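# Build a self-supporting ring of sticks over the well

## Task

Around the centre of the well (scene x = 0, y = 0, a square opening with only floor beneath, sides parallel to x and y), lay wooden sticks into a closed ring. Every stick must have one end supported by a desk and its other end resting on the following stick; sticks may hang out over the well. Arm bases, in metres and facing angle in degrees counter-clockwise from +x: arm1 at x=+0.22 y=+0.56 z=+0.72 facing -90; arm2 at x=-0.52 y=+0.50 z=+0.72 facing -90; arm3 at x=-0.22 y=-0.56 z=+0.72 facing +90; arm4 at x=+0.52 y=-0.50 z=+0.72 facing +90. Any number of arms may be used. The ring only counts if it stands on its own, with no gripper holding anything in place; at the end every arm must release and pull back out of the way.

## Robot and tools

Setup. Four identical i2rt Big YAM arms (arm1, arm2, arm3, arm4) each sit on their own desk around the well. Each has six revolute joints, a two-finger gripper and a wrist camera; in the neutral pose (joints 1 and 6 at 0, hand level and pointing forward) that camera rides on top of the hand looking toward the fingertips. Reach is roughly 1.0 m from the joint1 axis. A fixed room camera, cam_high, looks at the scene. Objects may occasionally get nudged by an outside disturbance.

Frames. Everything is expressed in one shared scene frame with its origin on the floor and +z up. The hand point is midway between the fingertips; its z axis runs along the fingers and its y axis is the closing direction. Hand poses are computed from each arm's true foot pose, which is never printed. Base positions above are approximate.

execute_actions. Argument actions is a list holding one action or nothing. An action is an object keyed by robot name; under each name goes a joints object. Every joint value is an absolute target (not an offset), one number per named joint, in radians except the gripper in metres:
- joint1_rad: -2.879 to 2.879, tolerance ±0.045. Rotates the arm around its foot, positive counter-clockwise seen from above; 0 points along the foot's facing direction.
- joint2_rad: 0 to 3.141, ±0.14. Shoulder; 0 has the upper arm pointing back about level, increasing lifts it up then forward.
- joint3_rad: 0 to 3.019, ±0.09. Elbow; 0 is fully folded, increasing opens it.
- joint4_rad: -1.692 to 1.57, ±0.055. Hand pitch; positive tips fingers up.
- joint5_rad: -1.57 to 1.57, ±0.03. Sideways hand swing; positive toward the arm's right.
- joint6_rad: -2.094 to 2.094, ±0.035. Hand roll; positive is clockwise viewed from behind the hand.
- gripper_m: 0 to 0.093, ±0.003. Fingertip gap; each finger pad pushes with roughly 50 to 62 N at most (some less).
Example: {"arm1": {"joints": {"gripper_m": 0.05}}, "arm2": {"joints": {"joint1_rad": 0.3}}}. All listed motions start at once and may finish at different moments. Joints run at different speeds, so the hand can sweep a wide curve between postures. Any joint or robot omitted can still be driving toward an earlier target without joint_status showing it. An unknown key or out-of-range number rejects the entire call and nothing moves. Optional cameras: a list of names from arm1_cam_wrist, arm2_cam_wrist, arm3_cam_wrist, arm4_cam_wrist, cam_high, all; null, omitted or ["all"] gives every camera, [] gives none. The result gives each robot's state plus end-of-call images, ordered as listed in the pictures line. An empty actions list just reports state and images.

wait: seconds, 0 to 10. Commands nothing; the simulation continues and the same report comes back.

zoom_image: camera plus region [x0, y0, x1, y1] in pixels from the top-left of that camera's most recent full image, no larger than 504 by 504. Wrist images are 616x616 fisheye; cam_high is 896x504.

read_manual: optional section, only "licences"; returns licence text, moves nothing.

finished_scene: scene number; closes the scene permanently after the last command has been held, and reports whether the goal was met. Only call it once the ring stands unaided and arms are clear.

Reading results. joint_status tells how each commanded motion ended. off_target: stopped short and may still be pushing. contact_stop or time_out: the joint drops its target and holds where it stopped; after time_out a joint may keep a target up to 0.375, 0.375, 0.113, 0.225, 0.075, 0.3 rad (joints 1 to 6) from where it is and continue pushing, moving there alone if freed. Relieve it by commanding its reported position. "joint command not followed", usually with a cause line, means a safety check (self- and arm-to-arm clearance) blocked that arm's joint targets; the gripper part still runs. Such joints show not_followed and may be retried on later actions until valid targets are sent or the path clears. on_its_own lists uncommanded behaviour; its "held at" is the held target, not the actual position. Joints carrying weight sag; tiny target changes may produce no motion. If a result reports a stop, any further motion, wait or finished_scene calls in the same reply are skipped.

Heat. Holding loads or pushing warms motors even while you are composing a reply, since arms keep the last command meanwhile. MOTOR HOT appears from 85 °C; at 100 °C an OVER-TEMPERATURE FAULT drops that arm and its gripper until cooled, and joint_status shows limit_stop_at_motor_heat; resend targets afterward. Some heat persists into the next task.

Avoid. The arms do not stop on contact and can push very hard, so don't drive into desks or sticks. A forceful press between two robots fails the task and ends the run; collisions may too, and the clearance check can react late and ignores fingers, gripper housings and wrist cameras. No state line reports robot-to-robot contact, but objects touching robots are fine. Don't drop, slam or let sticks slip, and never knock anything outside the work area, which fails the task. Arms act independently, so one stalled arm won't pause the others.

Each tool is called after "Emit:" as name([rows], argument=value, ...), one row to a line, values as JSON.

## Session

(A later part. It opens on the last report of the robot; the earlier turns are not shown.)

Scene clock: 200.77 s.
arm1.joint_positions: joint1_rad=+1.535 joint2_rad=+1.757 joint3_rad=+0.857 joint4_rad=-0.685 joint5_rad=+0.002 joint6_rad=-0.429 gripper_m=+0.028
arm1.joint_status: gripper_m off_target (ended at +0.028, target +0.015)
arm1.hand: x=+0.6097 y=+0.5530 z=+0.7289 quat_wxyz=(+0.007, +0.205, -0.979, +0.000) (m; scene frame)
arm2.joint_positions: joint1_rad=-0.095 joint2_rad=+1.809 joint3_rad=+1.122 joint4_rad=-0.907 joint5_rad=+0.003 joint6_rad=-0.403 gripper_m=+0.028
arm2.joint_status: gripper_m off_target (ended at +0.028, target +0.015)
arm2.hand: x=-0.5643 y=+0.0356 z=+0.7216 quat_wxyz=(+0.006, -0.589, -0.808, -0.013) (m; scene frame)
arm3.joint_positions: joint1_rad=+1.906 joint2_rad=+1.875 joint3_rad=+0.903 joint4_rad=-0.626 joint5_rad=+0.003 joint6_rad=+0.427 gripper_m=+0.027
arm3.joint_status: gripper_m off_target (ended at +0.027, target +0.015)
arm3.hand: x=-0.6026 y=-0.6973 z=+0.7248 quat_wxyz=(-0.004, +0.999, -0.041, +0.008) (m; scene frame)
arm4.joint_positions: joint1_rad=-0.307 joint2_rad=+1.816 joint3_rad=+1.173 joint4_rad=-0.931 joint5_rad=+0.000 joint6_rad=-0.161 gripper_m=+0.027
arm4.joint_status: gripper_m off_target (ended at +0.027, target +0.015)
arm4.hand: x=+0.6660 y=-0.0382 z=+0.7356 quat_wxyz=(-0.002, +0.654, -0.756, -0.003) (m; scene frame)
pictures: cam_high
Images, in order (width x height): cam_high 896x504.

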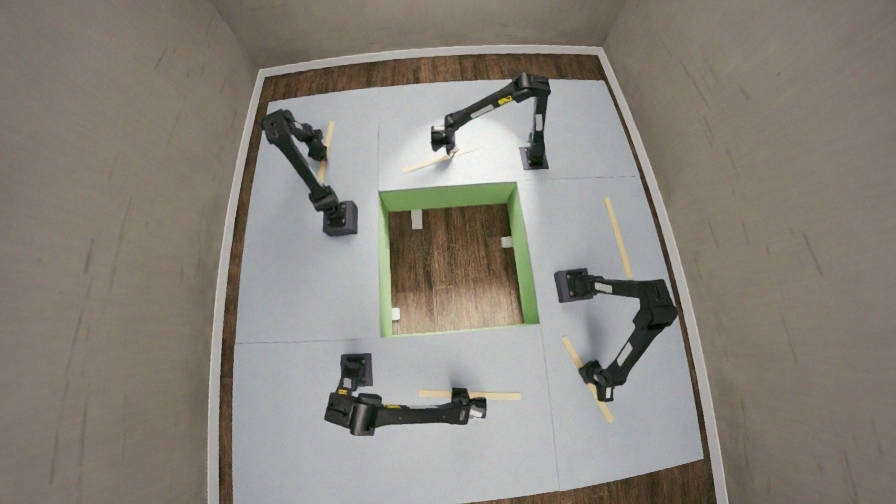

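Emit:
execute_actions([
  {"arm1":{"joints":{"joint2_rad":1.62}},"arm2":{"joints":{"joint2_rad":1.69}},"arm3":{"joints":{"joint2_rad":1.74}},"arm4":{"joints":{"joint2_rad":1.70}}},
], cameras=[])

Emit:
execute_actions([
  {"arm1":{"joints":{"joint2_rad":1.35,"joint3_rad":0.584,"joint4_rad":-0.593,"joint5_rad":-0.151,"joint6_rad":-0.584}},"arm2":{"joints":{"joint1_rad":-0.6,"joint2_rad":1.65,"joint3_rad":1.225,"joint4_rad":-1.0}},"arm3":{"joints":{"joint2_rad":1.44,"joint3_rad":0.547,"joint4_rad":-0.472,"joint5_rad":-0.152,"joint6_rad":-0.59}},"arm4":{"joints":{"joint1_rad":-0.75,"joint2_rad":1.64,"joint3_rad":1.247,"joint4_rad":-1.03}}},
], cameras=["cam_high"])

Scene clock: 278.23 s.
arm1.joint_positions: joint1_rad=+1.535 joint2_rad=+1.614 joint3_rad=+0.848 joint4_rad=-0.685 joint5_rad=+0.002 joint6_rad=-0.429 gripper_m=+0.028
arm1.joint_status: all done
arm1.hand: x=+0.6279 y=+0.5528 z=+0.7809 quat_wxyz=(-0.059, +0.205, -0.977, +0.015) (m; scene frame)
arm2.joint_positions: joint1_rad=-0.095 joint2_rad=+1.694 joint3_rad=+1.114 joint4_rad=-0.907 joint5_rad=+0.003 joint6_rad=-0.403 gripper_m=+0.028
arm2.joint_status: all done
arm2.hand: x=-0.5654 y=+0.0262 z=+0.7705 quat_wxyz=(-0.021, -0.589, -0.807, +0.033) (m; scene frame)
arm3.joint_positions: joint1_rad=+1.906 joint2_rad=+1.728 joint3_rad=+0.895 joint4_rad=-0.626 joint5_rad=+0.003 joint6_rad=+0.427 gripper_m=+0.027
arm3.joint_status: all done
arm3.hand: x=-0.6247 y=-0.7052 z=+0.7820 quat_wxyz=(+0.022, +0.997, -0.041, -0.057) (m; scene frame)
arm4.joint_positions: joint1_rad=-0.307 joint2_rad=+1.694 joint3_rad=+1.165 joint4_rad=-0.931 joint5_rad=+0.000 joint6_rad=-0.161 gripper_m=+0.027
arm4.joint_status: all done
arm4.hand: x=+0.6684 y=-0.0308 z=+0.7901 quat_wxyz=(-0.050, +0.653, -0.755, -0.033) (m; scene frame)
pictures: none
No camera images: the call's "cameras" was empty. Leave "cameras" out to get every camera's image.

Scene clock: 280.10 s.
arm1.joint_positions: joint1_rad=+1.535 joint2_rad=+1.352 joint3_rad=+0.589 joint4_rad=-0.610 joint5_rad=-0.147 joint6_rad=-0.574 gripper_m=+0.028
arm1.joint_status: all done
arm1.hand: x=+0.5471 y=+0.5796 z=+0.7952 quat_wxyz=(-0.115, +0.281, -0.952, -0.040) (m; scene frame)
arm2.joint_positions: joint1_rad=-0.612 joint2_rad=+1.674 joint3_rad=+1.184 joint4_rad=-0.990 joint5_rad=+0.001 joint6_rad=-0.404 gripper_m=+0.028
arm2.joint_status: all done
arm2.hand: x=-0.8006 y=+0.1006 z=+0.8017 quat_wxyz=(-0.012, -0.776, -0.630, +0.040) (m; scene frame)
arm3.joint_positions: joint1_rad=+1.906 joint2_rad=+1.435 joint3_rad=+0.550 joint4_rad=-0.485 joint5_rad=-0.149 joint6_rad=-0.574 gripper_m=+0.027
arm3.joint_status: all done
arm3.hand: x=-0.5176 y=-0.6944 z=+0.7941 quat_wxyz=(+0.062, +0.885, +0.447, -0.112) (m; scene frame)
arm4.joint_positions: joint1_rad=-0.764 joint2_rad=+1.653 joint3_rad=+1.201 joint4_rad=-1.018 joint5_rad=+0.002 joint6_rad=-0.162 gripper_m=+0.027
arm4.joint_status: all done
arm4.hand: x=+0.8582 y=-0.1477 z=+0.8192 quat_wxyz=(-0.050, +0.466, -0.883, -0.019) (m; scene frame)
pictures: cam_high
Images, in order (width x height): cam_high 896x504.

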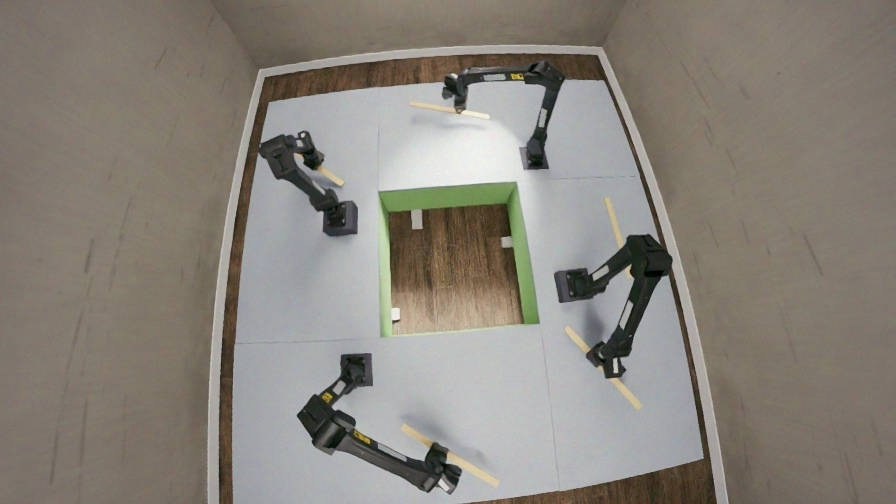

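Emit:
execute_actions([
  {"arm1":{"joints":{"joint1_rad":-0.621,"joint4_rad":-0.578,"joint6_rad":-0.594}},"arm2":{"joints":{"joint2_rad":1.63,"joint3_rad":1.268}},"arm3":{"joints":{"joint1_rad":-0.617,"joint4_rad":-0.462,"joint6_rad":-0.605}},"arm4":{"joints":{"joint2_rad":1.62,"joint3_rad":1.292}}},
], cameras=[])

Emit:
execute_actions([
  {"arm2":{"joints":{"joint1_rad":0.425,"joint4_rad":-1.04,"joint5_rad":-0.246,"joint6_rad":-1.144}},"arm4":{"joints":{"joint1_rad":0.423,"joint4_rad":-1.075,"joint5_rad":-0.246,"joint6_rad":-1.144}}},
])

Scene clock: 290.23 s.
arm1.joint_positions: joint1_rad=-0.617 joint2_rad=+1.352 joint3_rad=+0.589 joint4_rad=-0.589 joint5_rad=-0.150 joint6_rad=-0.585 gripper_m=+0.028
arm1.joint_status: all done
arm1.hand: x=+0.0497 y=+0.2690 z=+0.7967 quat_wxyz=(-0.095, -0.699, -0.703, +0.093) (m; scene frame)
arm2.joint_positions: joint1_rad=-0.612 joint2_rad=+1.652 joint3_rad=+1.213 joint4_rad=-0.992 joint5_rad=+0.001 joint6_rad=-0.404 gripper_m=+0.028
arm2.joint_status: all done
arm2.hand: x=-0.8080 y=+0.0901 z=+0.8229 quat_wxyz=(-0.019, -0.775, -0.629, +0.064) (m; scene frame)
arm3.joint_positions: joint1_rad=-0.613 joint2_rad=+1.435 joint3_rad=+0.550 joint4_rad=-0.469 joint5_rad=-0.150 joint6_rad=-0.592 gripper_m=+0.027
arm3.joint_status: all done
arm3.hand: x=-0.0494 y=-0.2723 z=+0.7890 quat_wxyz=(-0.087, +0.702, -0.700, -0.095) (m; scene frame)
arm4.joint_positions: joint1_rad=-0.764 joint2_rad=+1.632 joint3_rad=+1.236 joint4_rad=-1.021 joint5_rad=+0.002 joint6_rad=-0.162 gripper_m=+0.027
arm4.joint_status: all done
arm4.hand: x=+0.8677 y=-0.1380 z=+0.8420 quat_wxyz=(-0.075, +0.465, -0.882, -0.028) (m; scene frame)
pictures: none
No camera images: the call's "cameras" was empty. Leave "cameras" out to get every camera's image.

Scene clock: 292.07 s.
arm1.joint_positions: joint1_rad=-0.617 joint2_rad=+1.352 joint3_rad=+0.589 joint4_rad=-0.589 joint5_rad=-0.150 joint6_rad=-0.585 gripper_m=+0.028
arm1.joint_status: not commanded
arm1.hand: x=+0.0497 y=+0.2690 z=+0.7967 quat_wxyz=(-0.095, -0.699, -0.703, +0.093) (m; scene frame)
arm2.joint_positions: joint1_rad=+0.427 joint2_rad=+1.652 joint3_rad=+1.221 joint4_rad=-1.030 joint5_rad=-0.245 joint6_rad=-1.136 gripper_m=+0.028
arm2.joint_status: all done
arm2.hand: x=-0.2781 y=+0.0678 z=+0.8323 quat_wxyz=(-0.136, +0.003, -0.991, -0.004) (m; scene frame)
arm3.joint_positions: joint1_rad=-0.613 joint2_rad=+1.435 joint3_rad=+0.550 joint4_rad=-0.469 joint5_rad=-0.150 joint6_rad=-0.592 gripper_m=+0.027
arm3.joint_status: not commanded
arm3.hand: x=-0.0494 y=-0.2723 z=+0.7890 quat_wxyz=(-0.087, +0.702, -0.700, -0.095) (m; scene frame)
arm4.joint_positions: joint1_rad=+0.422 joint2_rad=+1.632 joint3_rad=+1.245 joint4_rad=-1.062 joint5_rad=-0.246 joint6_rad=-1.133 gripper_m=+0.027
arm4.joint_status: all done
arm4.hand: x=+0.2782 y=-0.0664 z=+0.8498 quat_wxyz=(-0.008, +0.991, +0.001, -0.136) (m; scene frame)
pictures: arm1_cam_wrist, arm2_cam_wrist, arm3_cam_wrist, arm4_cam_wrist, cam_high
Images, in order (width x height): arm1_cam_wrist 616x616, arm2_cam_wrist 616x616, arm3_cam_wrist 616x616, arm4_cam_wrist 616x616, cam_high 896x504.

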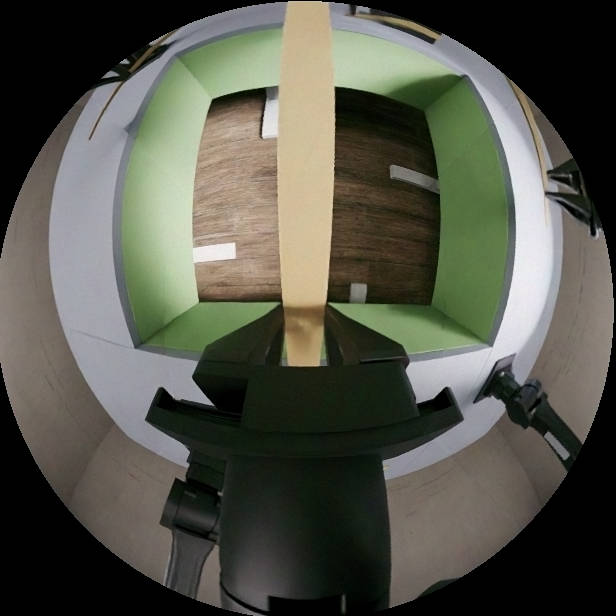

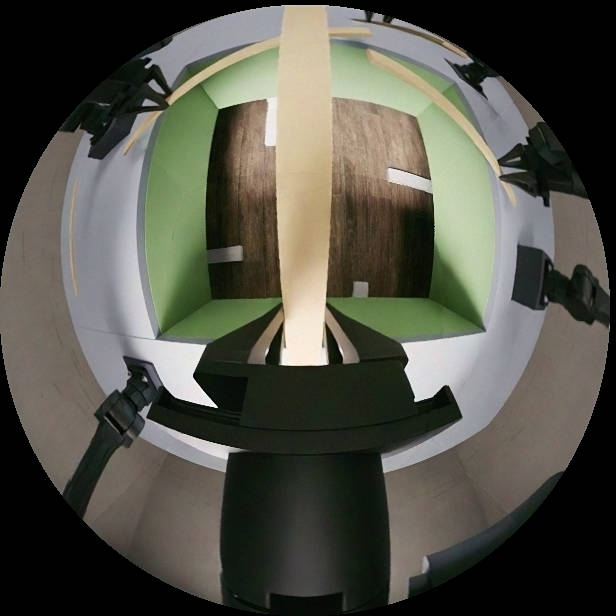

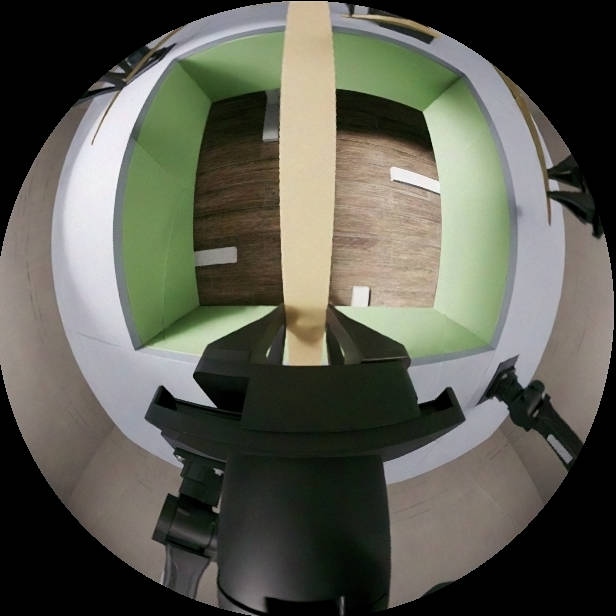

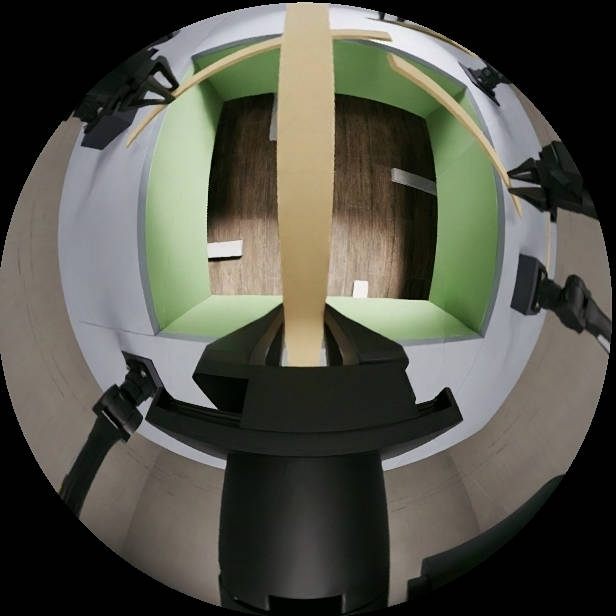

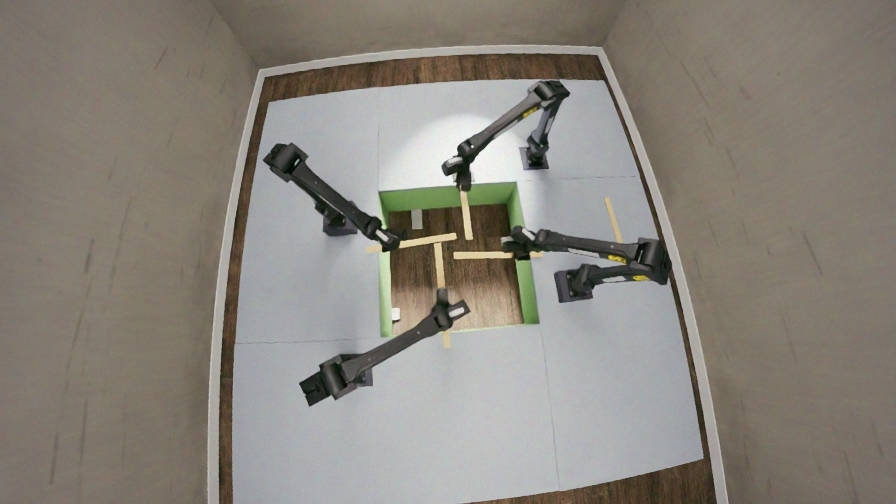

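Emit:
execute_actions([
  {"arm2":{"joints":{"joint1_rad":0.52,"joint2_rad":1.76,"joint3_rad":1.346,"joint4_rad":-0.97,"joint5_rad":-0.233,"joint6_rad":-1.035}},"arm4":{"joints":{"joint1_rad":0.517,"joint2_rad":1.735,"joint3_rad":1.366,"joint4_rad":-1.005,"joint5_rad":-0.233,"joint6_rad":-1.034}}},
])

Emit:
zoom_image(camera="cam_high", region=[360, 165, 560, 355])

Scene clock: 308.43 s.
arm1.joint_positions: joint1_rad=-0.617 joint2_rad=+1.352 joint3_rad=+0.589 joint4_rad=-0.589 joint5_rad=-0.150 joint6_rad=-0.585 gripper_m=+0.028
arm1.joint_status: not commanded
arm1.hand: x=+0.0497 y=+0.2690 z=+0.7967 quat_wxyz=(-0.095, -0.699, -0.703, +0.093) (m; scene frame)
arm2.joint_positions: joint1_rad=+0.526 joint2_rad=+1.748 joint3_rad=+1.305 joint4_rad=-0.977 joint5_rad=-0.233 joint6_rad=-1.044 gripper_m=+0.028
arm2.joint_status: all done
arm2.hand: x=-0.2165 y=+0.0554 z=+0.8183 quat_wxyz=(-0.141, +0.008, -0.990, +0.004) (m; scene frame)
arm3.joint_positions: joint1_rad=-0.613 joint2_rad=+1.435 joint3_rad=+0.550 joint4_rad=-0.469 joint5_rad=-0.150 joint6_rad=-0.592 gripper_m=+0.027
arm3.joint_status: not commanded
arm3.hand: x=-0.0494 y=-0.2723 z=+0.7890 quat_wxyz=(-0.087, +0.702, -0.700, -0.095) (m; scene frame)
arm4.joint_positions: joint1_rad=+0.522 joint2_rad=+1.744 joint3_rad=+1.321 joint4_rad=-1.015 joint5_rad=-0.233 joint6_rad=-1.045 gripper_m=+0.027
arm4.joint_status: all done
arm4.hand: x=+0.2191 y=-0.0579 z=+0.8247 quat_wxyz=(-0.004, +0.991, +0.007, -0.133) (m; scene frame)
pictures: arm1_cam_wrist, arm2_cam_wrist, arm3_cam_wrist, arm4_cam_wrist, cam_high
Images, in order (width x height): arm1_cam_wrist 616x616, arm2_cam_wrist 616x616, arm3_cam_wrist 616x616, arm4_cam_wrist 616x616, cam_high 896x504.

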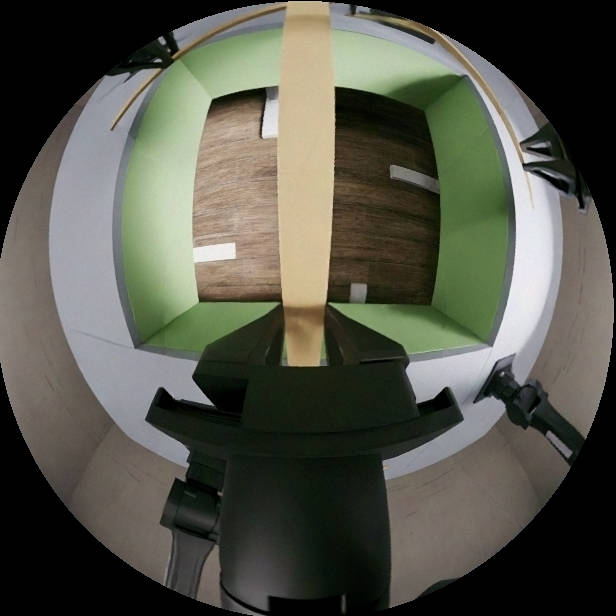

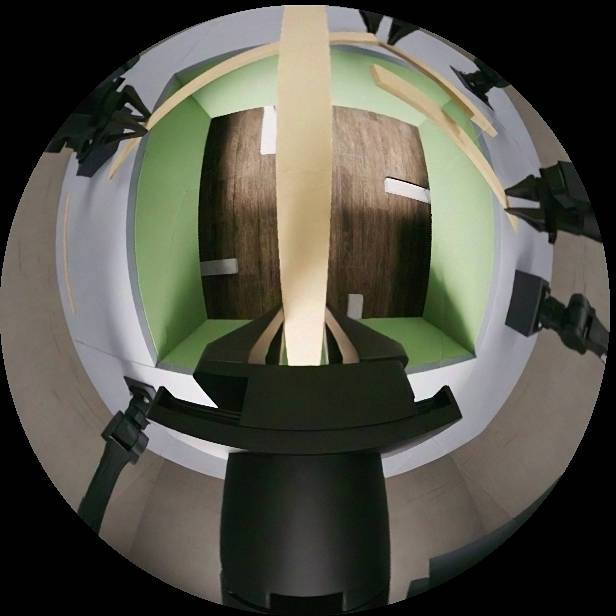

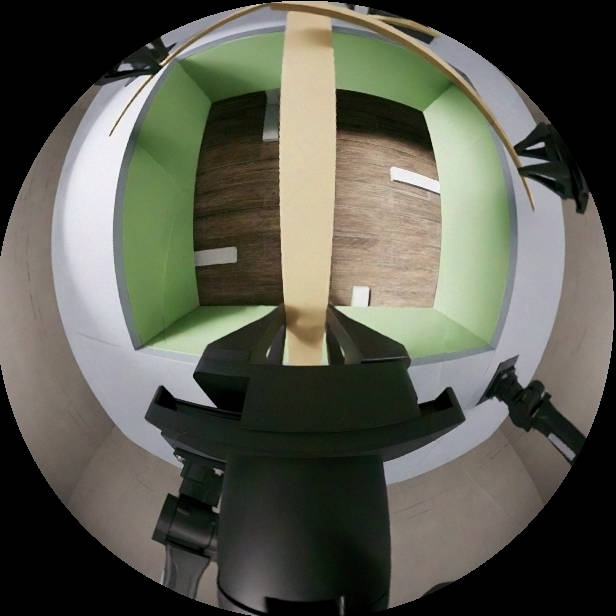

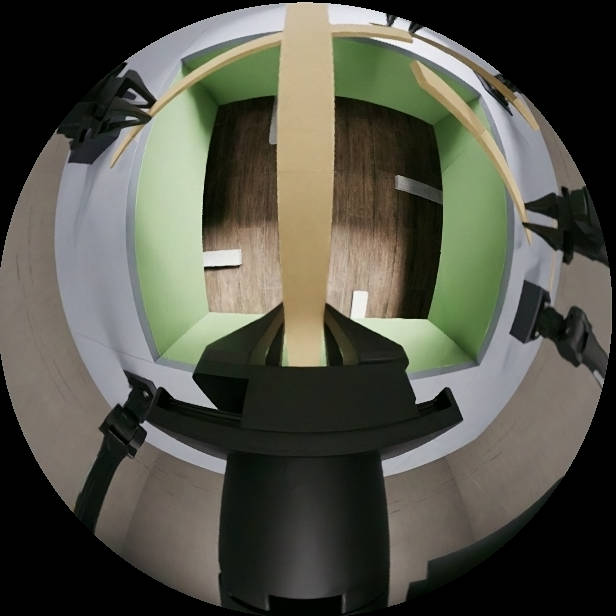

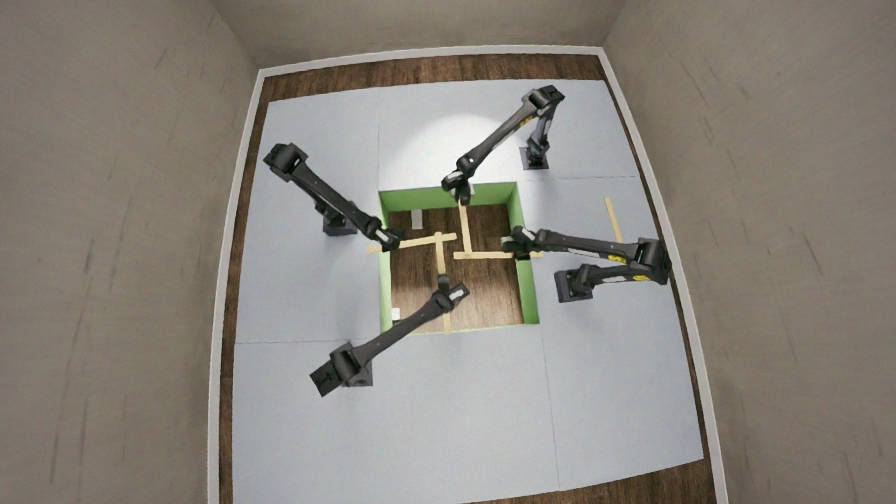

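Region (360, 165, 560, 355) of cam_high's 896x504 image, scaled by 2.520, with more detail than that image has; it fills the top 479 rows of this view, and the rest is white.

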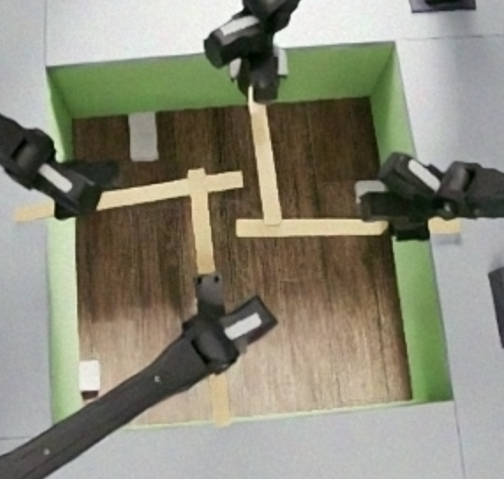

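Emit:
execute_actions([
  {"arm2":{"joints":{"joint1_rad":0.499,"joint2_rad":1.81,"joint3_rad":1.277,"joint4_rad":-0.918,"joint6_rad":-1.072}},"arm4":{"joints":{"joint1_rad":0.478,"joint2_rad":1.815,"joint3_rad":1.405,"joint4_rad":-0.977,"joint6_rad":-1.063}}},
])

Emit:
zoom_image(camera="cam_high", region=[360, 165, 560, 355])

Scene clock: 341.57 s.
arm1.joint_positions: joint1_rad=-0.617 joint2_rad=+1.352 joint3_rad=+0.589 joint4_rad=-0.589 joint5_rad=-0.150 joint6_rad=-0.585 gripper_m=+0.028
arm1.joint_status: not commanded
arm1.hand: x=+0.0497 y=+0.2690 z=+0.7967 quat_wxyz=(-0.095, -0.699, -0.703, +0.093) (m; scene frame)
arm2.joint_positions: joint1_rad=+0.510 joint2_rad=+1.795 joint3_rad=+1.280 joint4_rad=-0.931 joint5_rad=-0.233 joint6_rad=-1.063 gripper_m=+0.028
arm2.joint_status: all done
arm2.hand: x=-0.2245 y=+0.0525 z=+0.7865 quat_wxyz=(-0.135, +0.009, -0.991, -0.005) (m; scene frame)
arm3.joint_positions: joint1_rad=-0.613 joint2_rad=+1.435 joint3_rad=+0.550 joint4_rad=-0.469 joint5_rad=-0.150 joint6_rad=-0.593 gripper_m=+0.027
arm3.joint_status: not commanded
arm3.hand: x=-0.0494 y=-0.2723 z=+0.7890 quat_wxyz=(-0.087, +0.703, -0.700, -0.095) (m; scene frame)
arm4.joint_positions: joint1_rad=+0.486 joint2_rad=+1.818 joint3_rad=+1.355 joint4_rad=-0.989 joint5_rad=-0.233 joint6_rad=-1.054 gripper_m=+0.027
arm4.joint_status: all done
arm4.hand: x=+0.2275 y=-0.0326 z=+0.7997 quat_wxyz=(+0.000, +0.992, -0.007, -0.130) (m; scene frame)
pictures: arm1_cam_wrist, arm2_cam_wrist, arm3_cam_wrist, arm4_cam_wrist, cam_high
Images, in order (width x height): arm1_cam_wrist 616x616, arm2_cam_wrist 616x616, arm3_cam_wrist 616x616, arm4_cam_wrist 616x616, cam_high 896x504.

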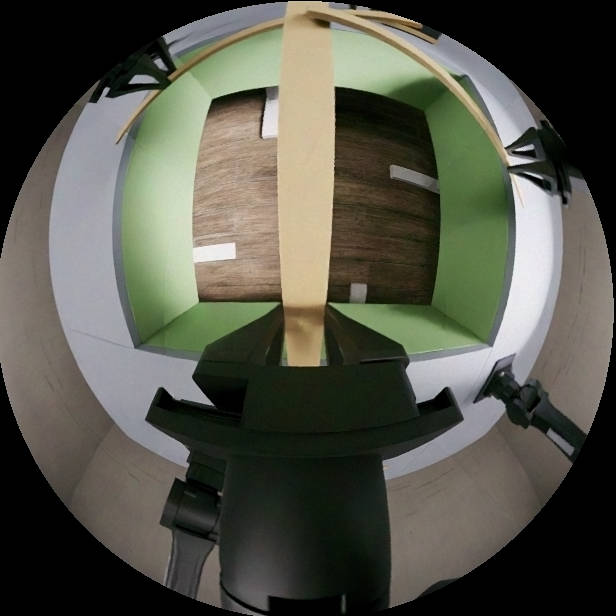

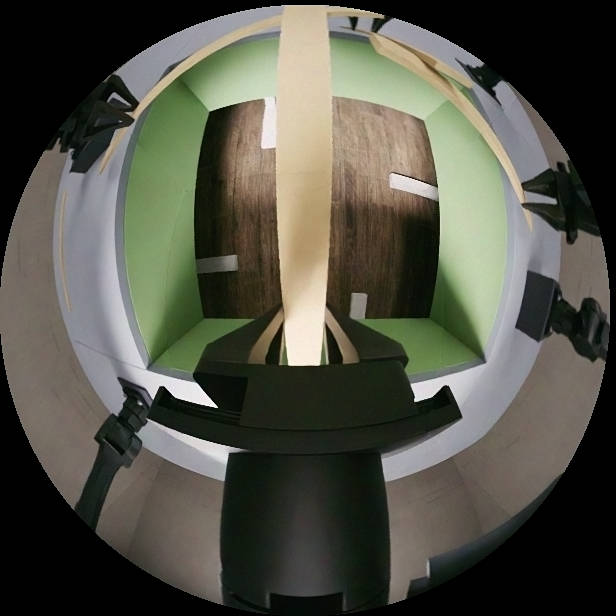

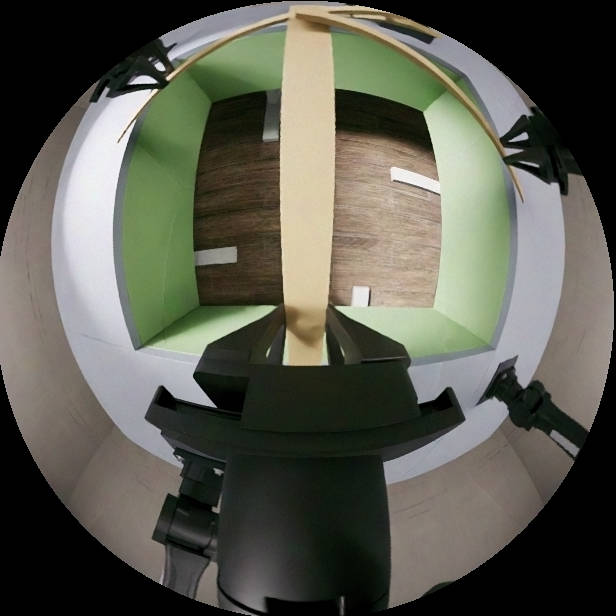

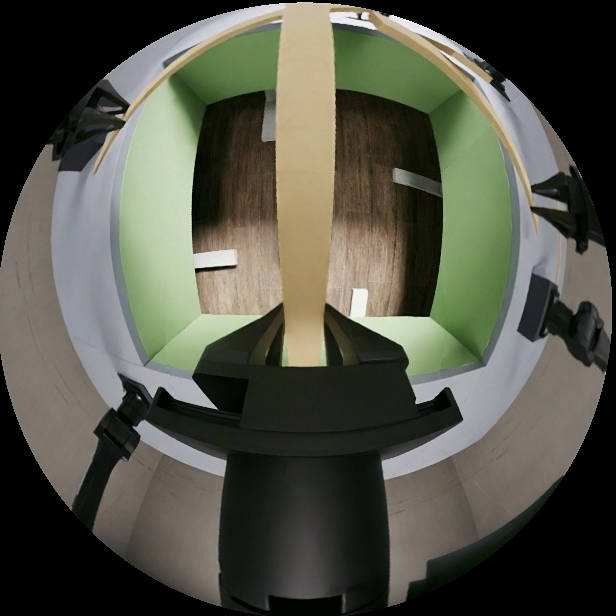

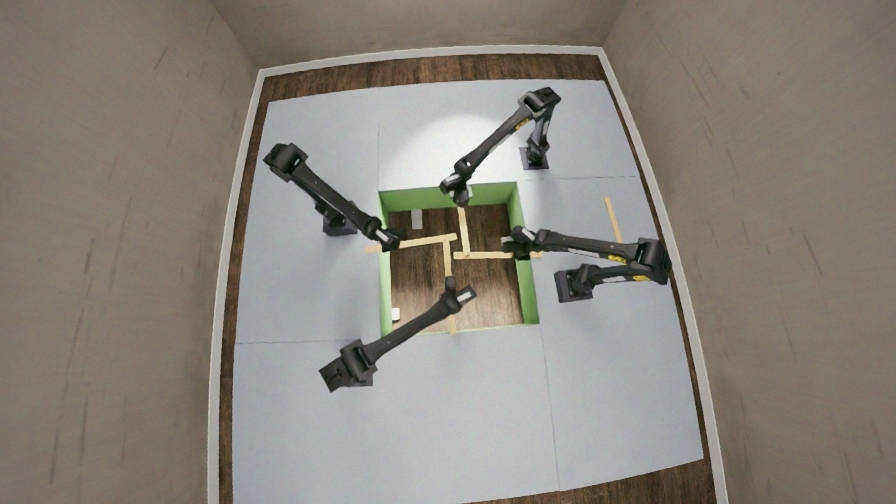

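Region (360, 165, 560, 355) of cam_high's 896x504 image, scaled by 2.520, with more detail than that image has; it fills the top 479 rows of this view, and the rest is white.

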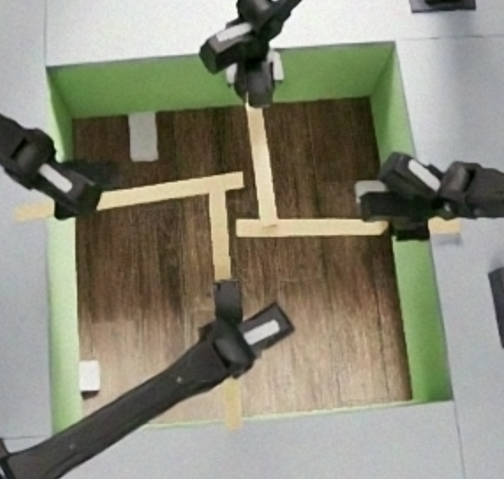

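Emit:
execute_actions([
  {"arm1":{"joints":{"joint1_rad":-0.565,"joint2_rad":1.425,"joint3_rad":0.715,"joint4_rad":-0.57,"joint5_rad":-0.14,"joint6_rad":-0.531}},"arm3":{"joints":{"joint1_rad":-0.556,"joint2_rad":1.508,"joint3_rad":0.687,"joint4_rad":-0.445,"joint5_rad":-0.14,"joint6_rad":-0.53}}},
])

Emit:
zoom_image(camera="cam_high", region=[360, 165, 560, 355])

Scene clock: 357.20 s.
arm1.joint_positions: joint1_rad=-0.572 joint2_rad=+1.427 joint3_rad=+0.673 joint4_rad=-0.583 joint5_rad=-0.142 joint6_rad=-0.541 gripper_m=+0.028
arm1.joint_status: all done
arm1.hand: x=+0.0433 y=+0.2326 z=+0.8000 quat_wxyz=(-0.097, -0.699, -0.702, +0.097) (m; scene frame)
arm2.joint_positions: joint1_rad=+0.510 joint2_rad=+1.795 joint3_rad=+1.280 joint4_rad=-0.931 joint5_rad=-0.233 joint6_rad=-1.064 gripper_m=+0.028
arm2.joint_status: not commanded
arm2.hand: x=-0.2245 y=+0.0525 z=+0.7865 quat_wxyz=(-0.135, +0.009, -0.991, -0.005) (m; scene frame)
arm3.joint_positions: joint1_rad=-0.561 joint2_rad=+1.511 joint3_rad=+0.657 joint4_rad=-0.455 joint5_rad=-0.140 joint6_rad=-0.550 gripper_m=+0.027
arm3.joint_status: all done
arm3.hand: x=-0.0374 y=-0.2230 z=+0.7966 quat_wxyz=(-0.106, +0.705, -0.694, -0.099) (m; scene frame)
arm4.joint_positions: joint1_rad=+0.486 joint2_rad=+1.818 joint3_rad=+1.355 joint4_rad=-0.989 joint5_rad=-0.233 joint6_rad=-1.056 gripper_m=+0.027
arm4.joint_status: not commanded
arm4.hand: x=+0.2275 y=-0.0326 z=+0.7997 quat_wxyz=(+0.000, +0.992, -0.006, -0.130) (m; scene frame)
pictures: arm1_cam_wrist, arm2_cam_wrist, arm3_cam_wrist, arm4_cam_wrist, cam_high
Images, in order (width x height): arm1_cam_wrist 616x616, arm2_cam_wrist 616x616, arm3_cam_wrist 616x616, arm4_cam_wrist 616x616, cam_high 896x504.

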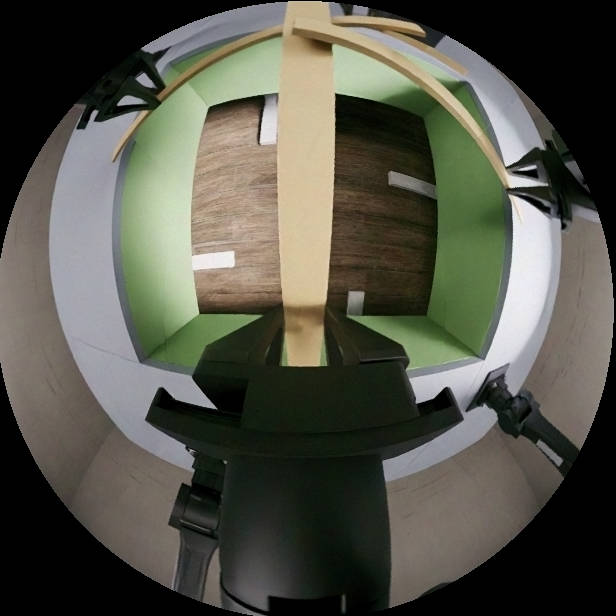

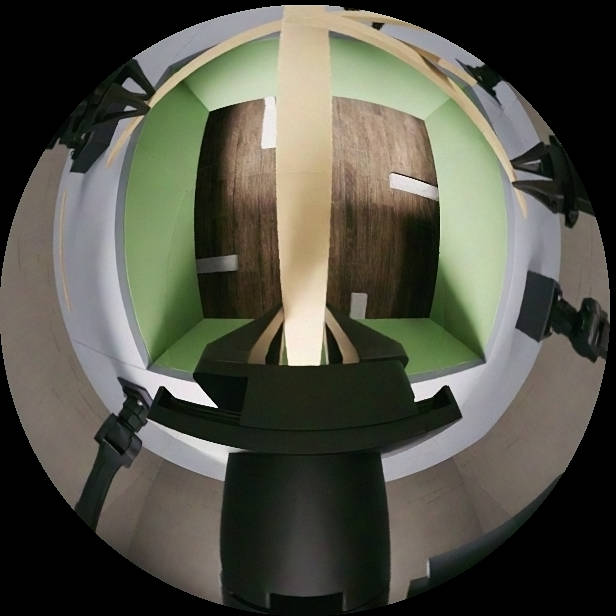

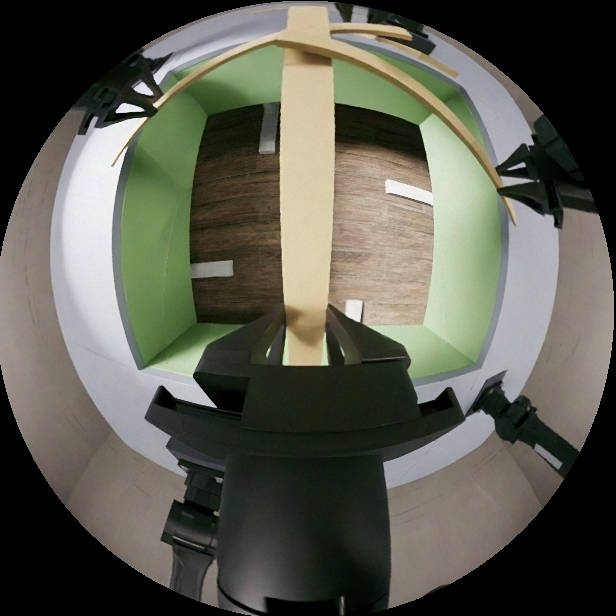

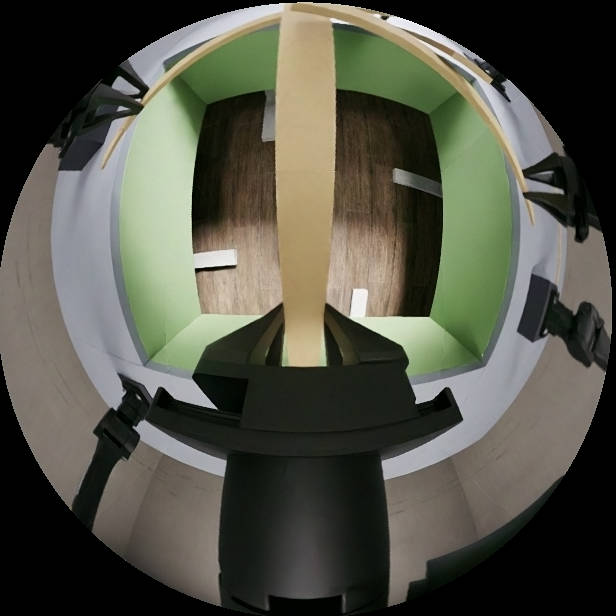

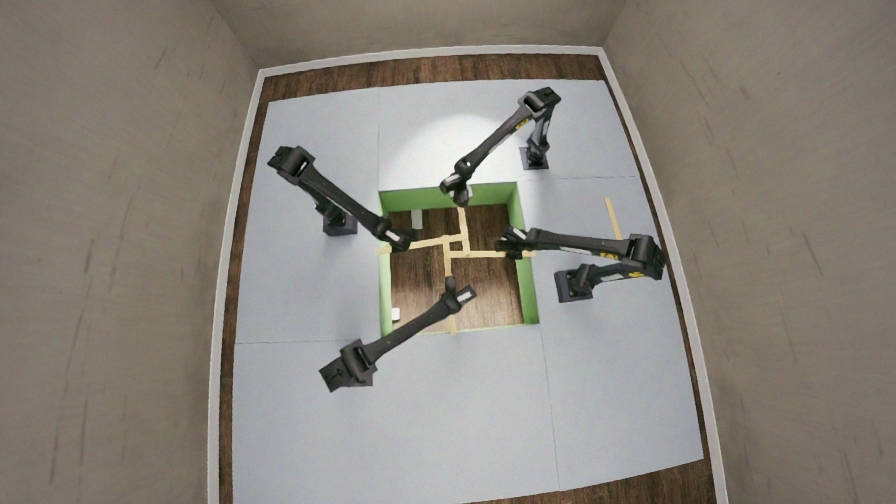

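Region (360, 165, 560, 355) of cam_high's 896x504 image, scaled by 2.520, with more detail than that image has; it fills the top 479 rows of this view, and the rest is white.

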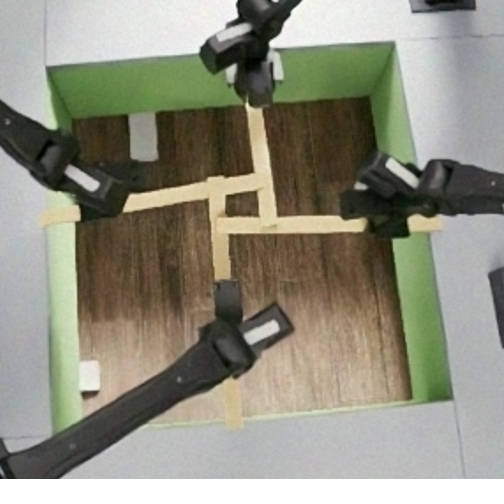

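Emit:
execute_actions([
  {"arm1":{"joints":{"joint1_rad":-0.55,"joint2_rad":1.492,"joint3_rad":0.725,"joint4_rad":-0.563,"joint5_rad":-0.112,"joint6_rad":-0.522}},"arm3":{"joints":{"joint1_rad":-0.55,"joint2_rad":1.575,"joint3_rad":0.636,"joint4_rad":-0.43,"joint5_rad":-0.12,"joint6_rad":-0.52}},"arm2":{"joints":{"joint1_rad":0.53,"joint2_rad":1.843,"joint4_rad":-0.912,"joint5_rad":-0.19}},"arm4":{"joints":{"joint2_rad":1.842,"joint3_rad":1.335,"joint4_rad":-0.963,"joint5_rad":-0.19}}},
], cameras=[])

Scene clock: 388.93 s.
arm1.joint_positions: joint1_rad=-0.563 joint2_rad=+1.490 joint3_rad=+0.676 joint4_rad=-0.579 joint5_rad=-0.114 joint6_rad=-0.532 gripper_m=+0.028
arm1.joint_status: all done
arm1.hand: x=+0.0452 y=+0.2380 z=+0.7787 quat_wxyz=(-0.078, -0.703, -0.703, +0.072) (m; scene frame)
arm2.joint_positions: joint1_rad=+0.517 joint2_rad=+1.823 joint3_rad=+1.280 joint4_rad=-0.925 joint5_rad=-0.192 joint6_rad=-1.064 gripper_m=+0.028
arm2.joint_status: all done
arm2.hand: x=-0.2274 y=+0.0521 z=+0.7705 quat_wxyz=(-0.111, +0.010, -0.994, -0.005) (m; scene frame)
arm3.joint_positions: joint1_rad=-0.559 joint2_rad=+1.574 joint3_rad=+0.639 joint4_rad=-0.442 joint5_rad=-0.122 joint6_rad=-0.536 gripper_m=+0.027
arm3.joint_status: all done
arm3.hand: x=-0.0444 y=-0.2385 z=+0.7694 quat_wxyz=(-0.074, +0.702, -0.704, -0.084) (m; scene frame)
arm4.joint_positions: joint1_rad=+0.486 joint2_rad=+1.836 joint3_rad=+1.342 joint4_rad=-0.977 joint5_rad=-0.192 joint6_rad=-1.061 gripper_m=+0.027
arm4.joint_status: all done
arm4.hand: x=+0.2352 y=-0.0324 z=+0.7846 quat_wxyz=(-0.002, +0.994, -0.006, -0.108) (m; scene frame)
pictures: none
No camera images: the call's "cameras" was empty. Leave "cameras" out to get every camera's image.

Emit:
execute_actions([
  {"arm1":{"joints":{"joint1_rad":-0.538,"joint2_rad":1.545,"joint3_rad":0.735,"joint4_rad":-0.552,"joint5_rad":-0.084,"joint6_rad":-0.514}},"arm3":{"joints":{"joint1_rad":-0.542,"joint2_rad":1.612,"joint4_rad":-0.417,"joint5_rad":-0.1}},"arm2":{"joints":{"joint1_rad":0.538,"joint2_rad":1.872,"joint4_rad":-0.9,"joint5_rad":-0.147}},"arm4":{"joints":{"joint1_rad":0.5,"joint2_rad":1.864,"joint3_rad":1.324,"joint4_rad":-0.952,"joint5_rad":-0.147}}},
])

Emit:
zoom_image(camera="cam_high", region=[360, 165, 560, 355])

Scene clock: 396.97 s.
arm1.joint_positions: joint1_rad=-0.550 joint2_rad=+1.541 joint3_rad=+0.688 joint4_rad=-0.568 joint5_rad=-0.086 joint6_rad=-0.524 gripper_m=+0.028
arm1.joint_status: all done
arm1.hand: x=+0.0440 y=+0.2365 z=+0.7650 quat_wxyz=(-0.062, -0.704, -0.704, +0.062) (m; scene frame)
arm2.joint_positions: joint1_rad=+0.525 joint2_rad=+1.852 joint3_rad=+1.280 joint4_rad=-0.913 joint5_rad=-0.149 joint6_rad=-1.064 gripper_m=+0.028
arm2.joint_status: all done
arm2.hand: x=-0.2300 y=+0.0504 z=+0.7548 quat_wxyz=(-0.089, +0.013, -0.996, -0.002) (m; scene frame)
arm3.joint_positions: joint1_rad=-0.552 joint2_rad=+1.607 joint3_rad=+0.639 joint4_rad=-0.431 joint5_rad=-0.101 joint6_rad=-0.535 gripper_m=+0.027
arm3.joint_status: all done
arm3.hand: x=-0.0450 y=-0.2418 z=+0.7583 quat_wxyz=(-0.066, +0.704, -0.704, -0.071) (m; scene frame)
arm4.joint_positions: joint1_rad=+0.486 joint2_rad=+1.856 joint3_rad=+1.333 joint4_rad=-0.967 joint5_rad=-0.151 joint6_rad=-1.061 gripper_m=+0.027
arm4.joint_status: all done
arm4.hand: x=+0.2428 y=-0.0316 z=+0.7698 quat_wxyz=(-0.004, +0.996, -0.008, -0.085) (m; scene frame)
pictures: arm1_cam_wrist, arm2_cam_wrist, arm3_cam_wrist, arm4_cam_wrist, cam_high
Images, in order (width x height): arm1_cam_wrist 616x616, arm2_cam_wrist 616x616, arm3_cam_wrist 616x616, arm4_cam_wrist 616x616, cam_high 896x504.

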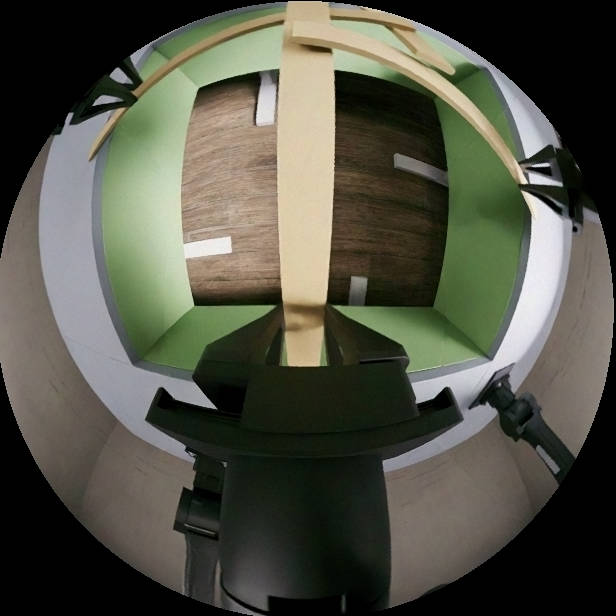

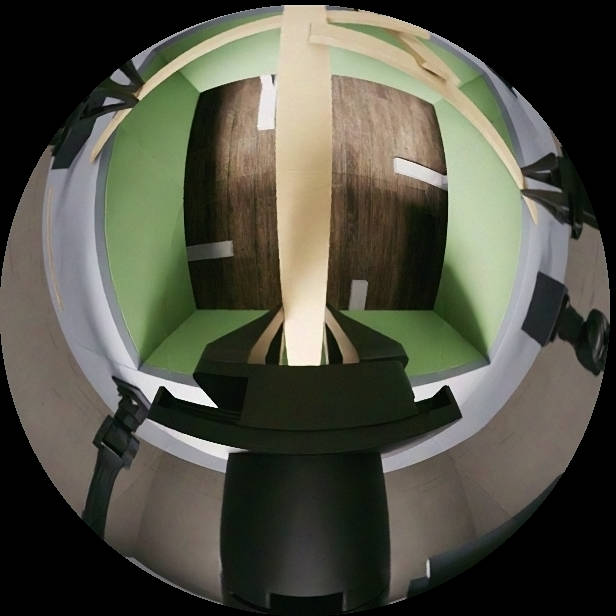

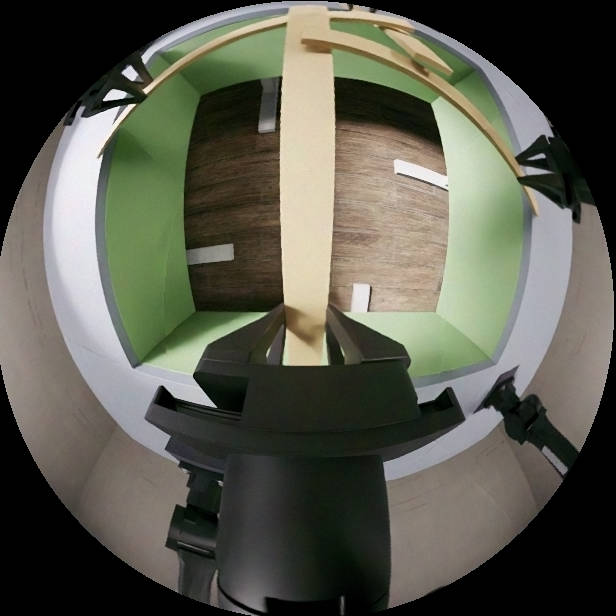

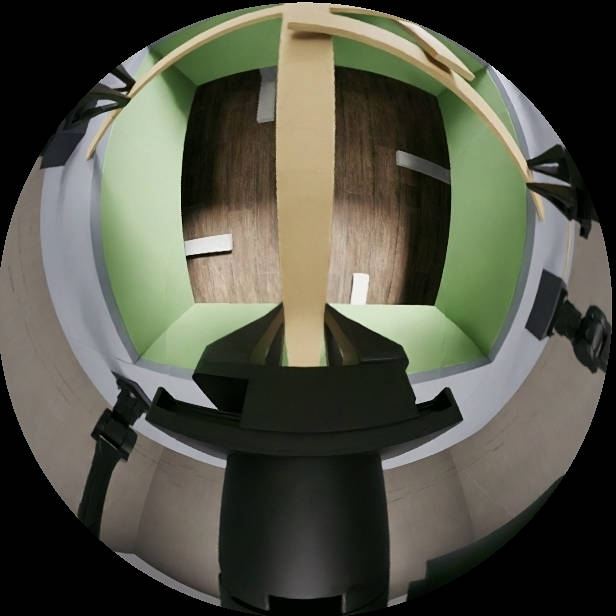

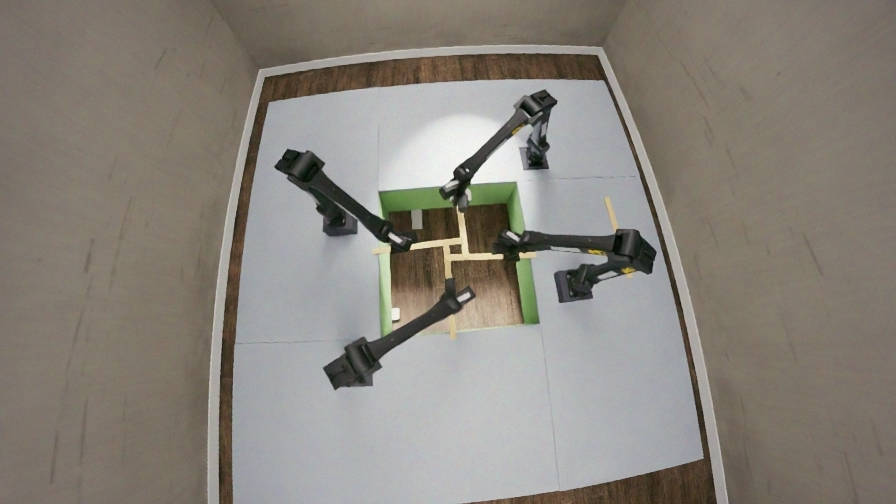

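Region (360, 165, 560, 355) of cam_high's 896x504 image, scaled by 2.520, with more detail than that image has; it fills the top 479 rows of this view, and the rest is white.

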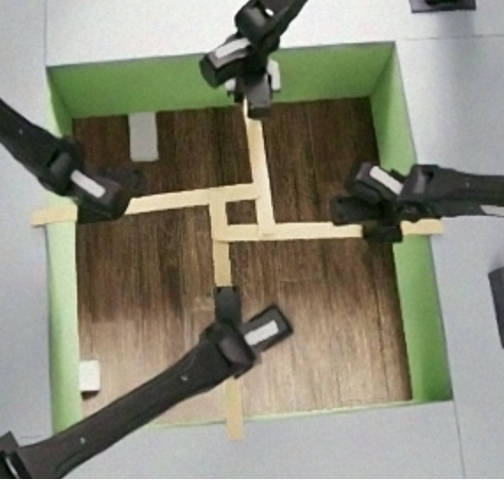

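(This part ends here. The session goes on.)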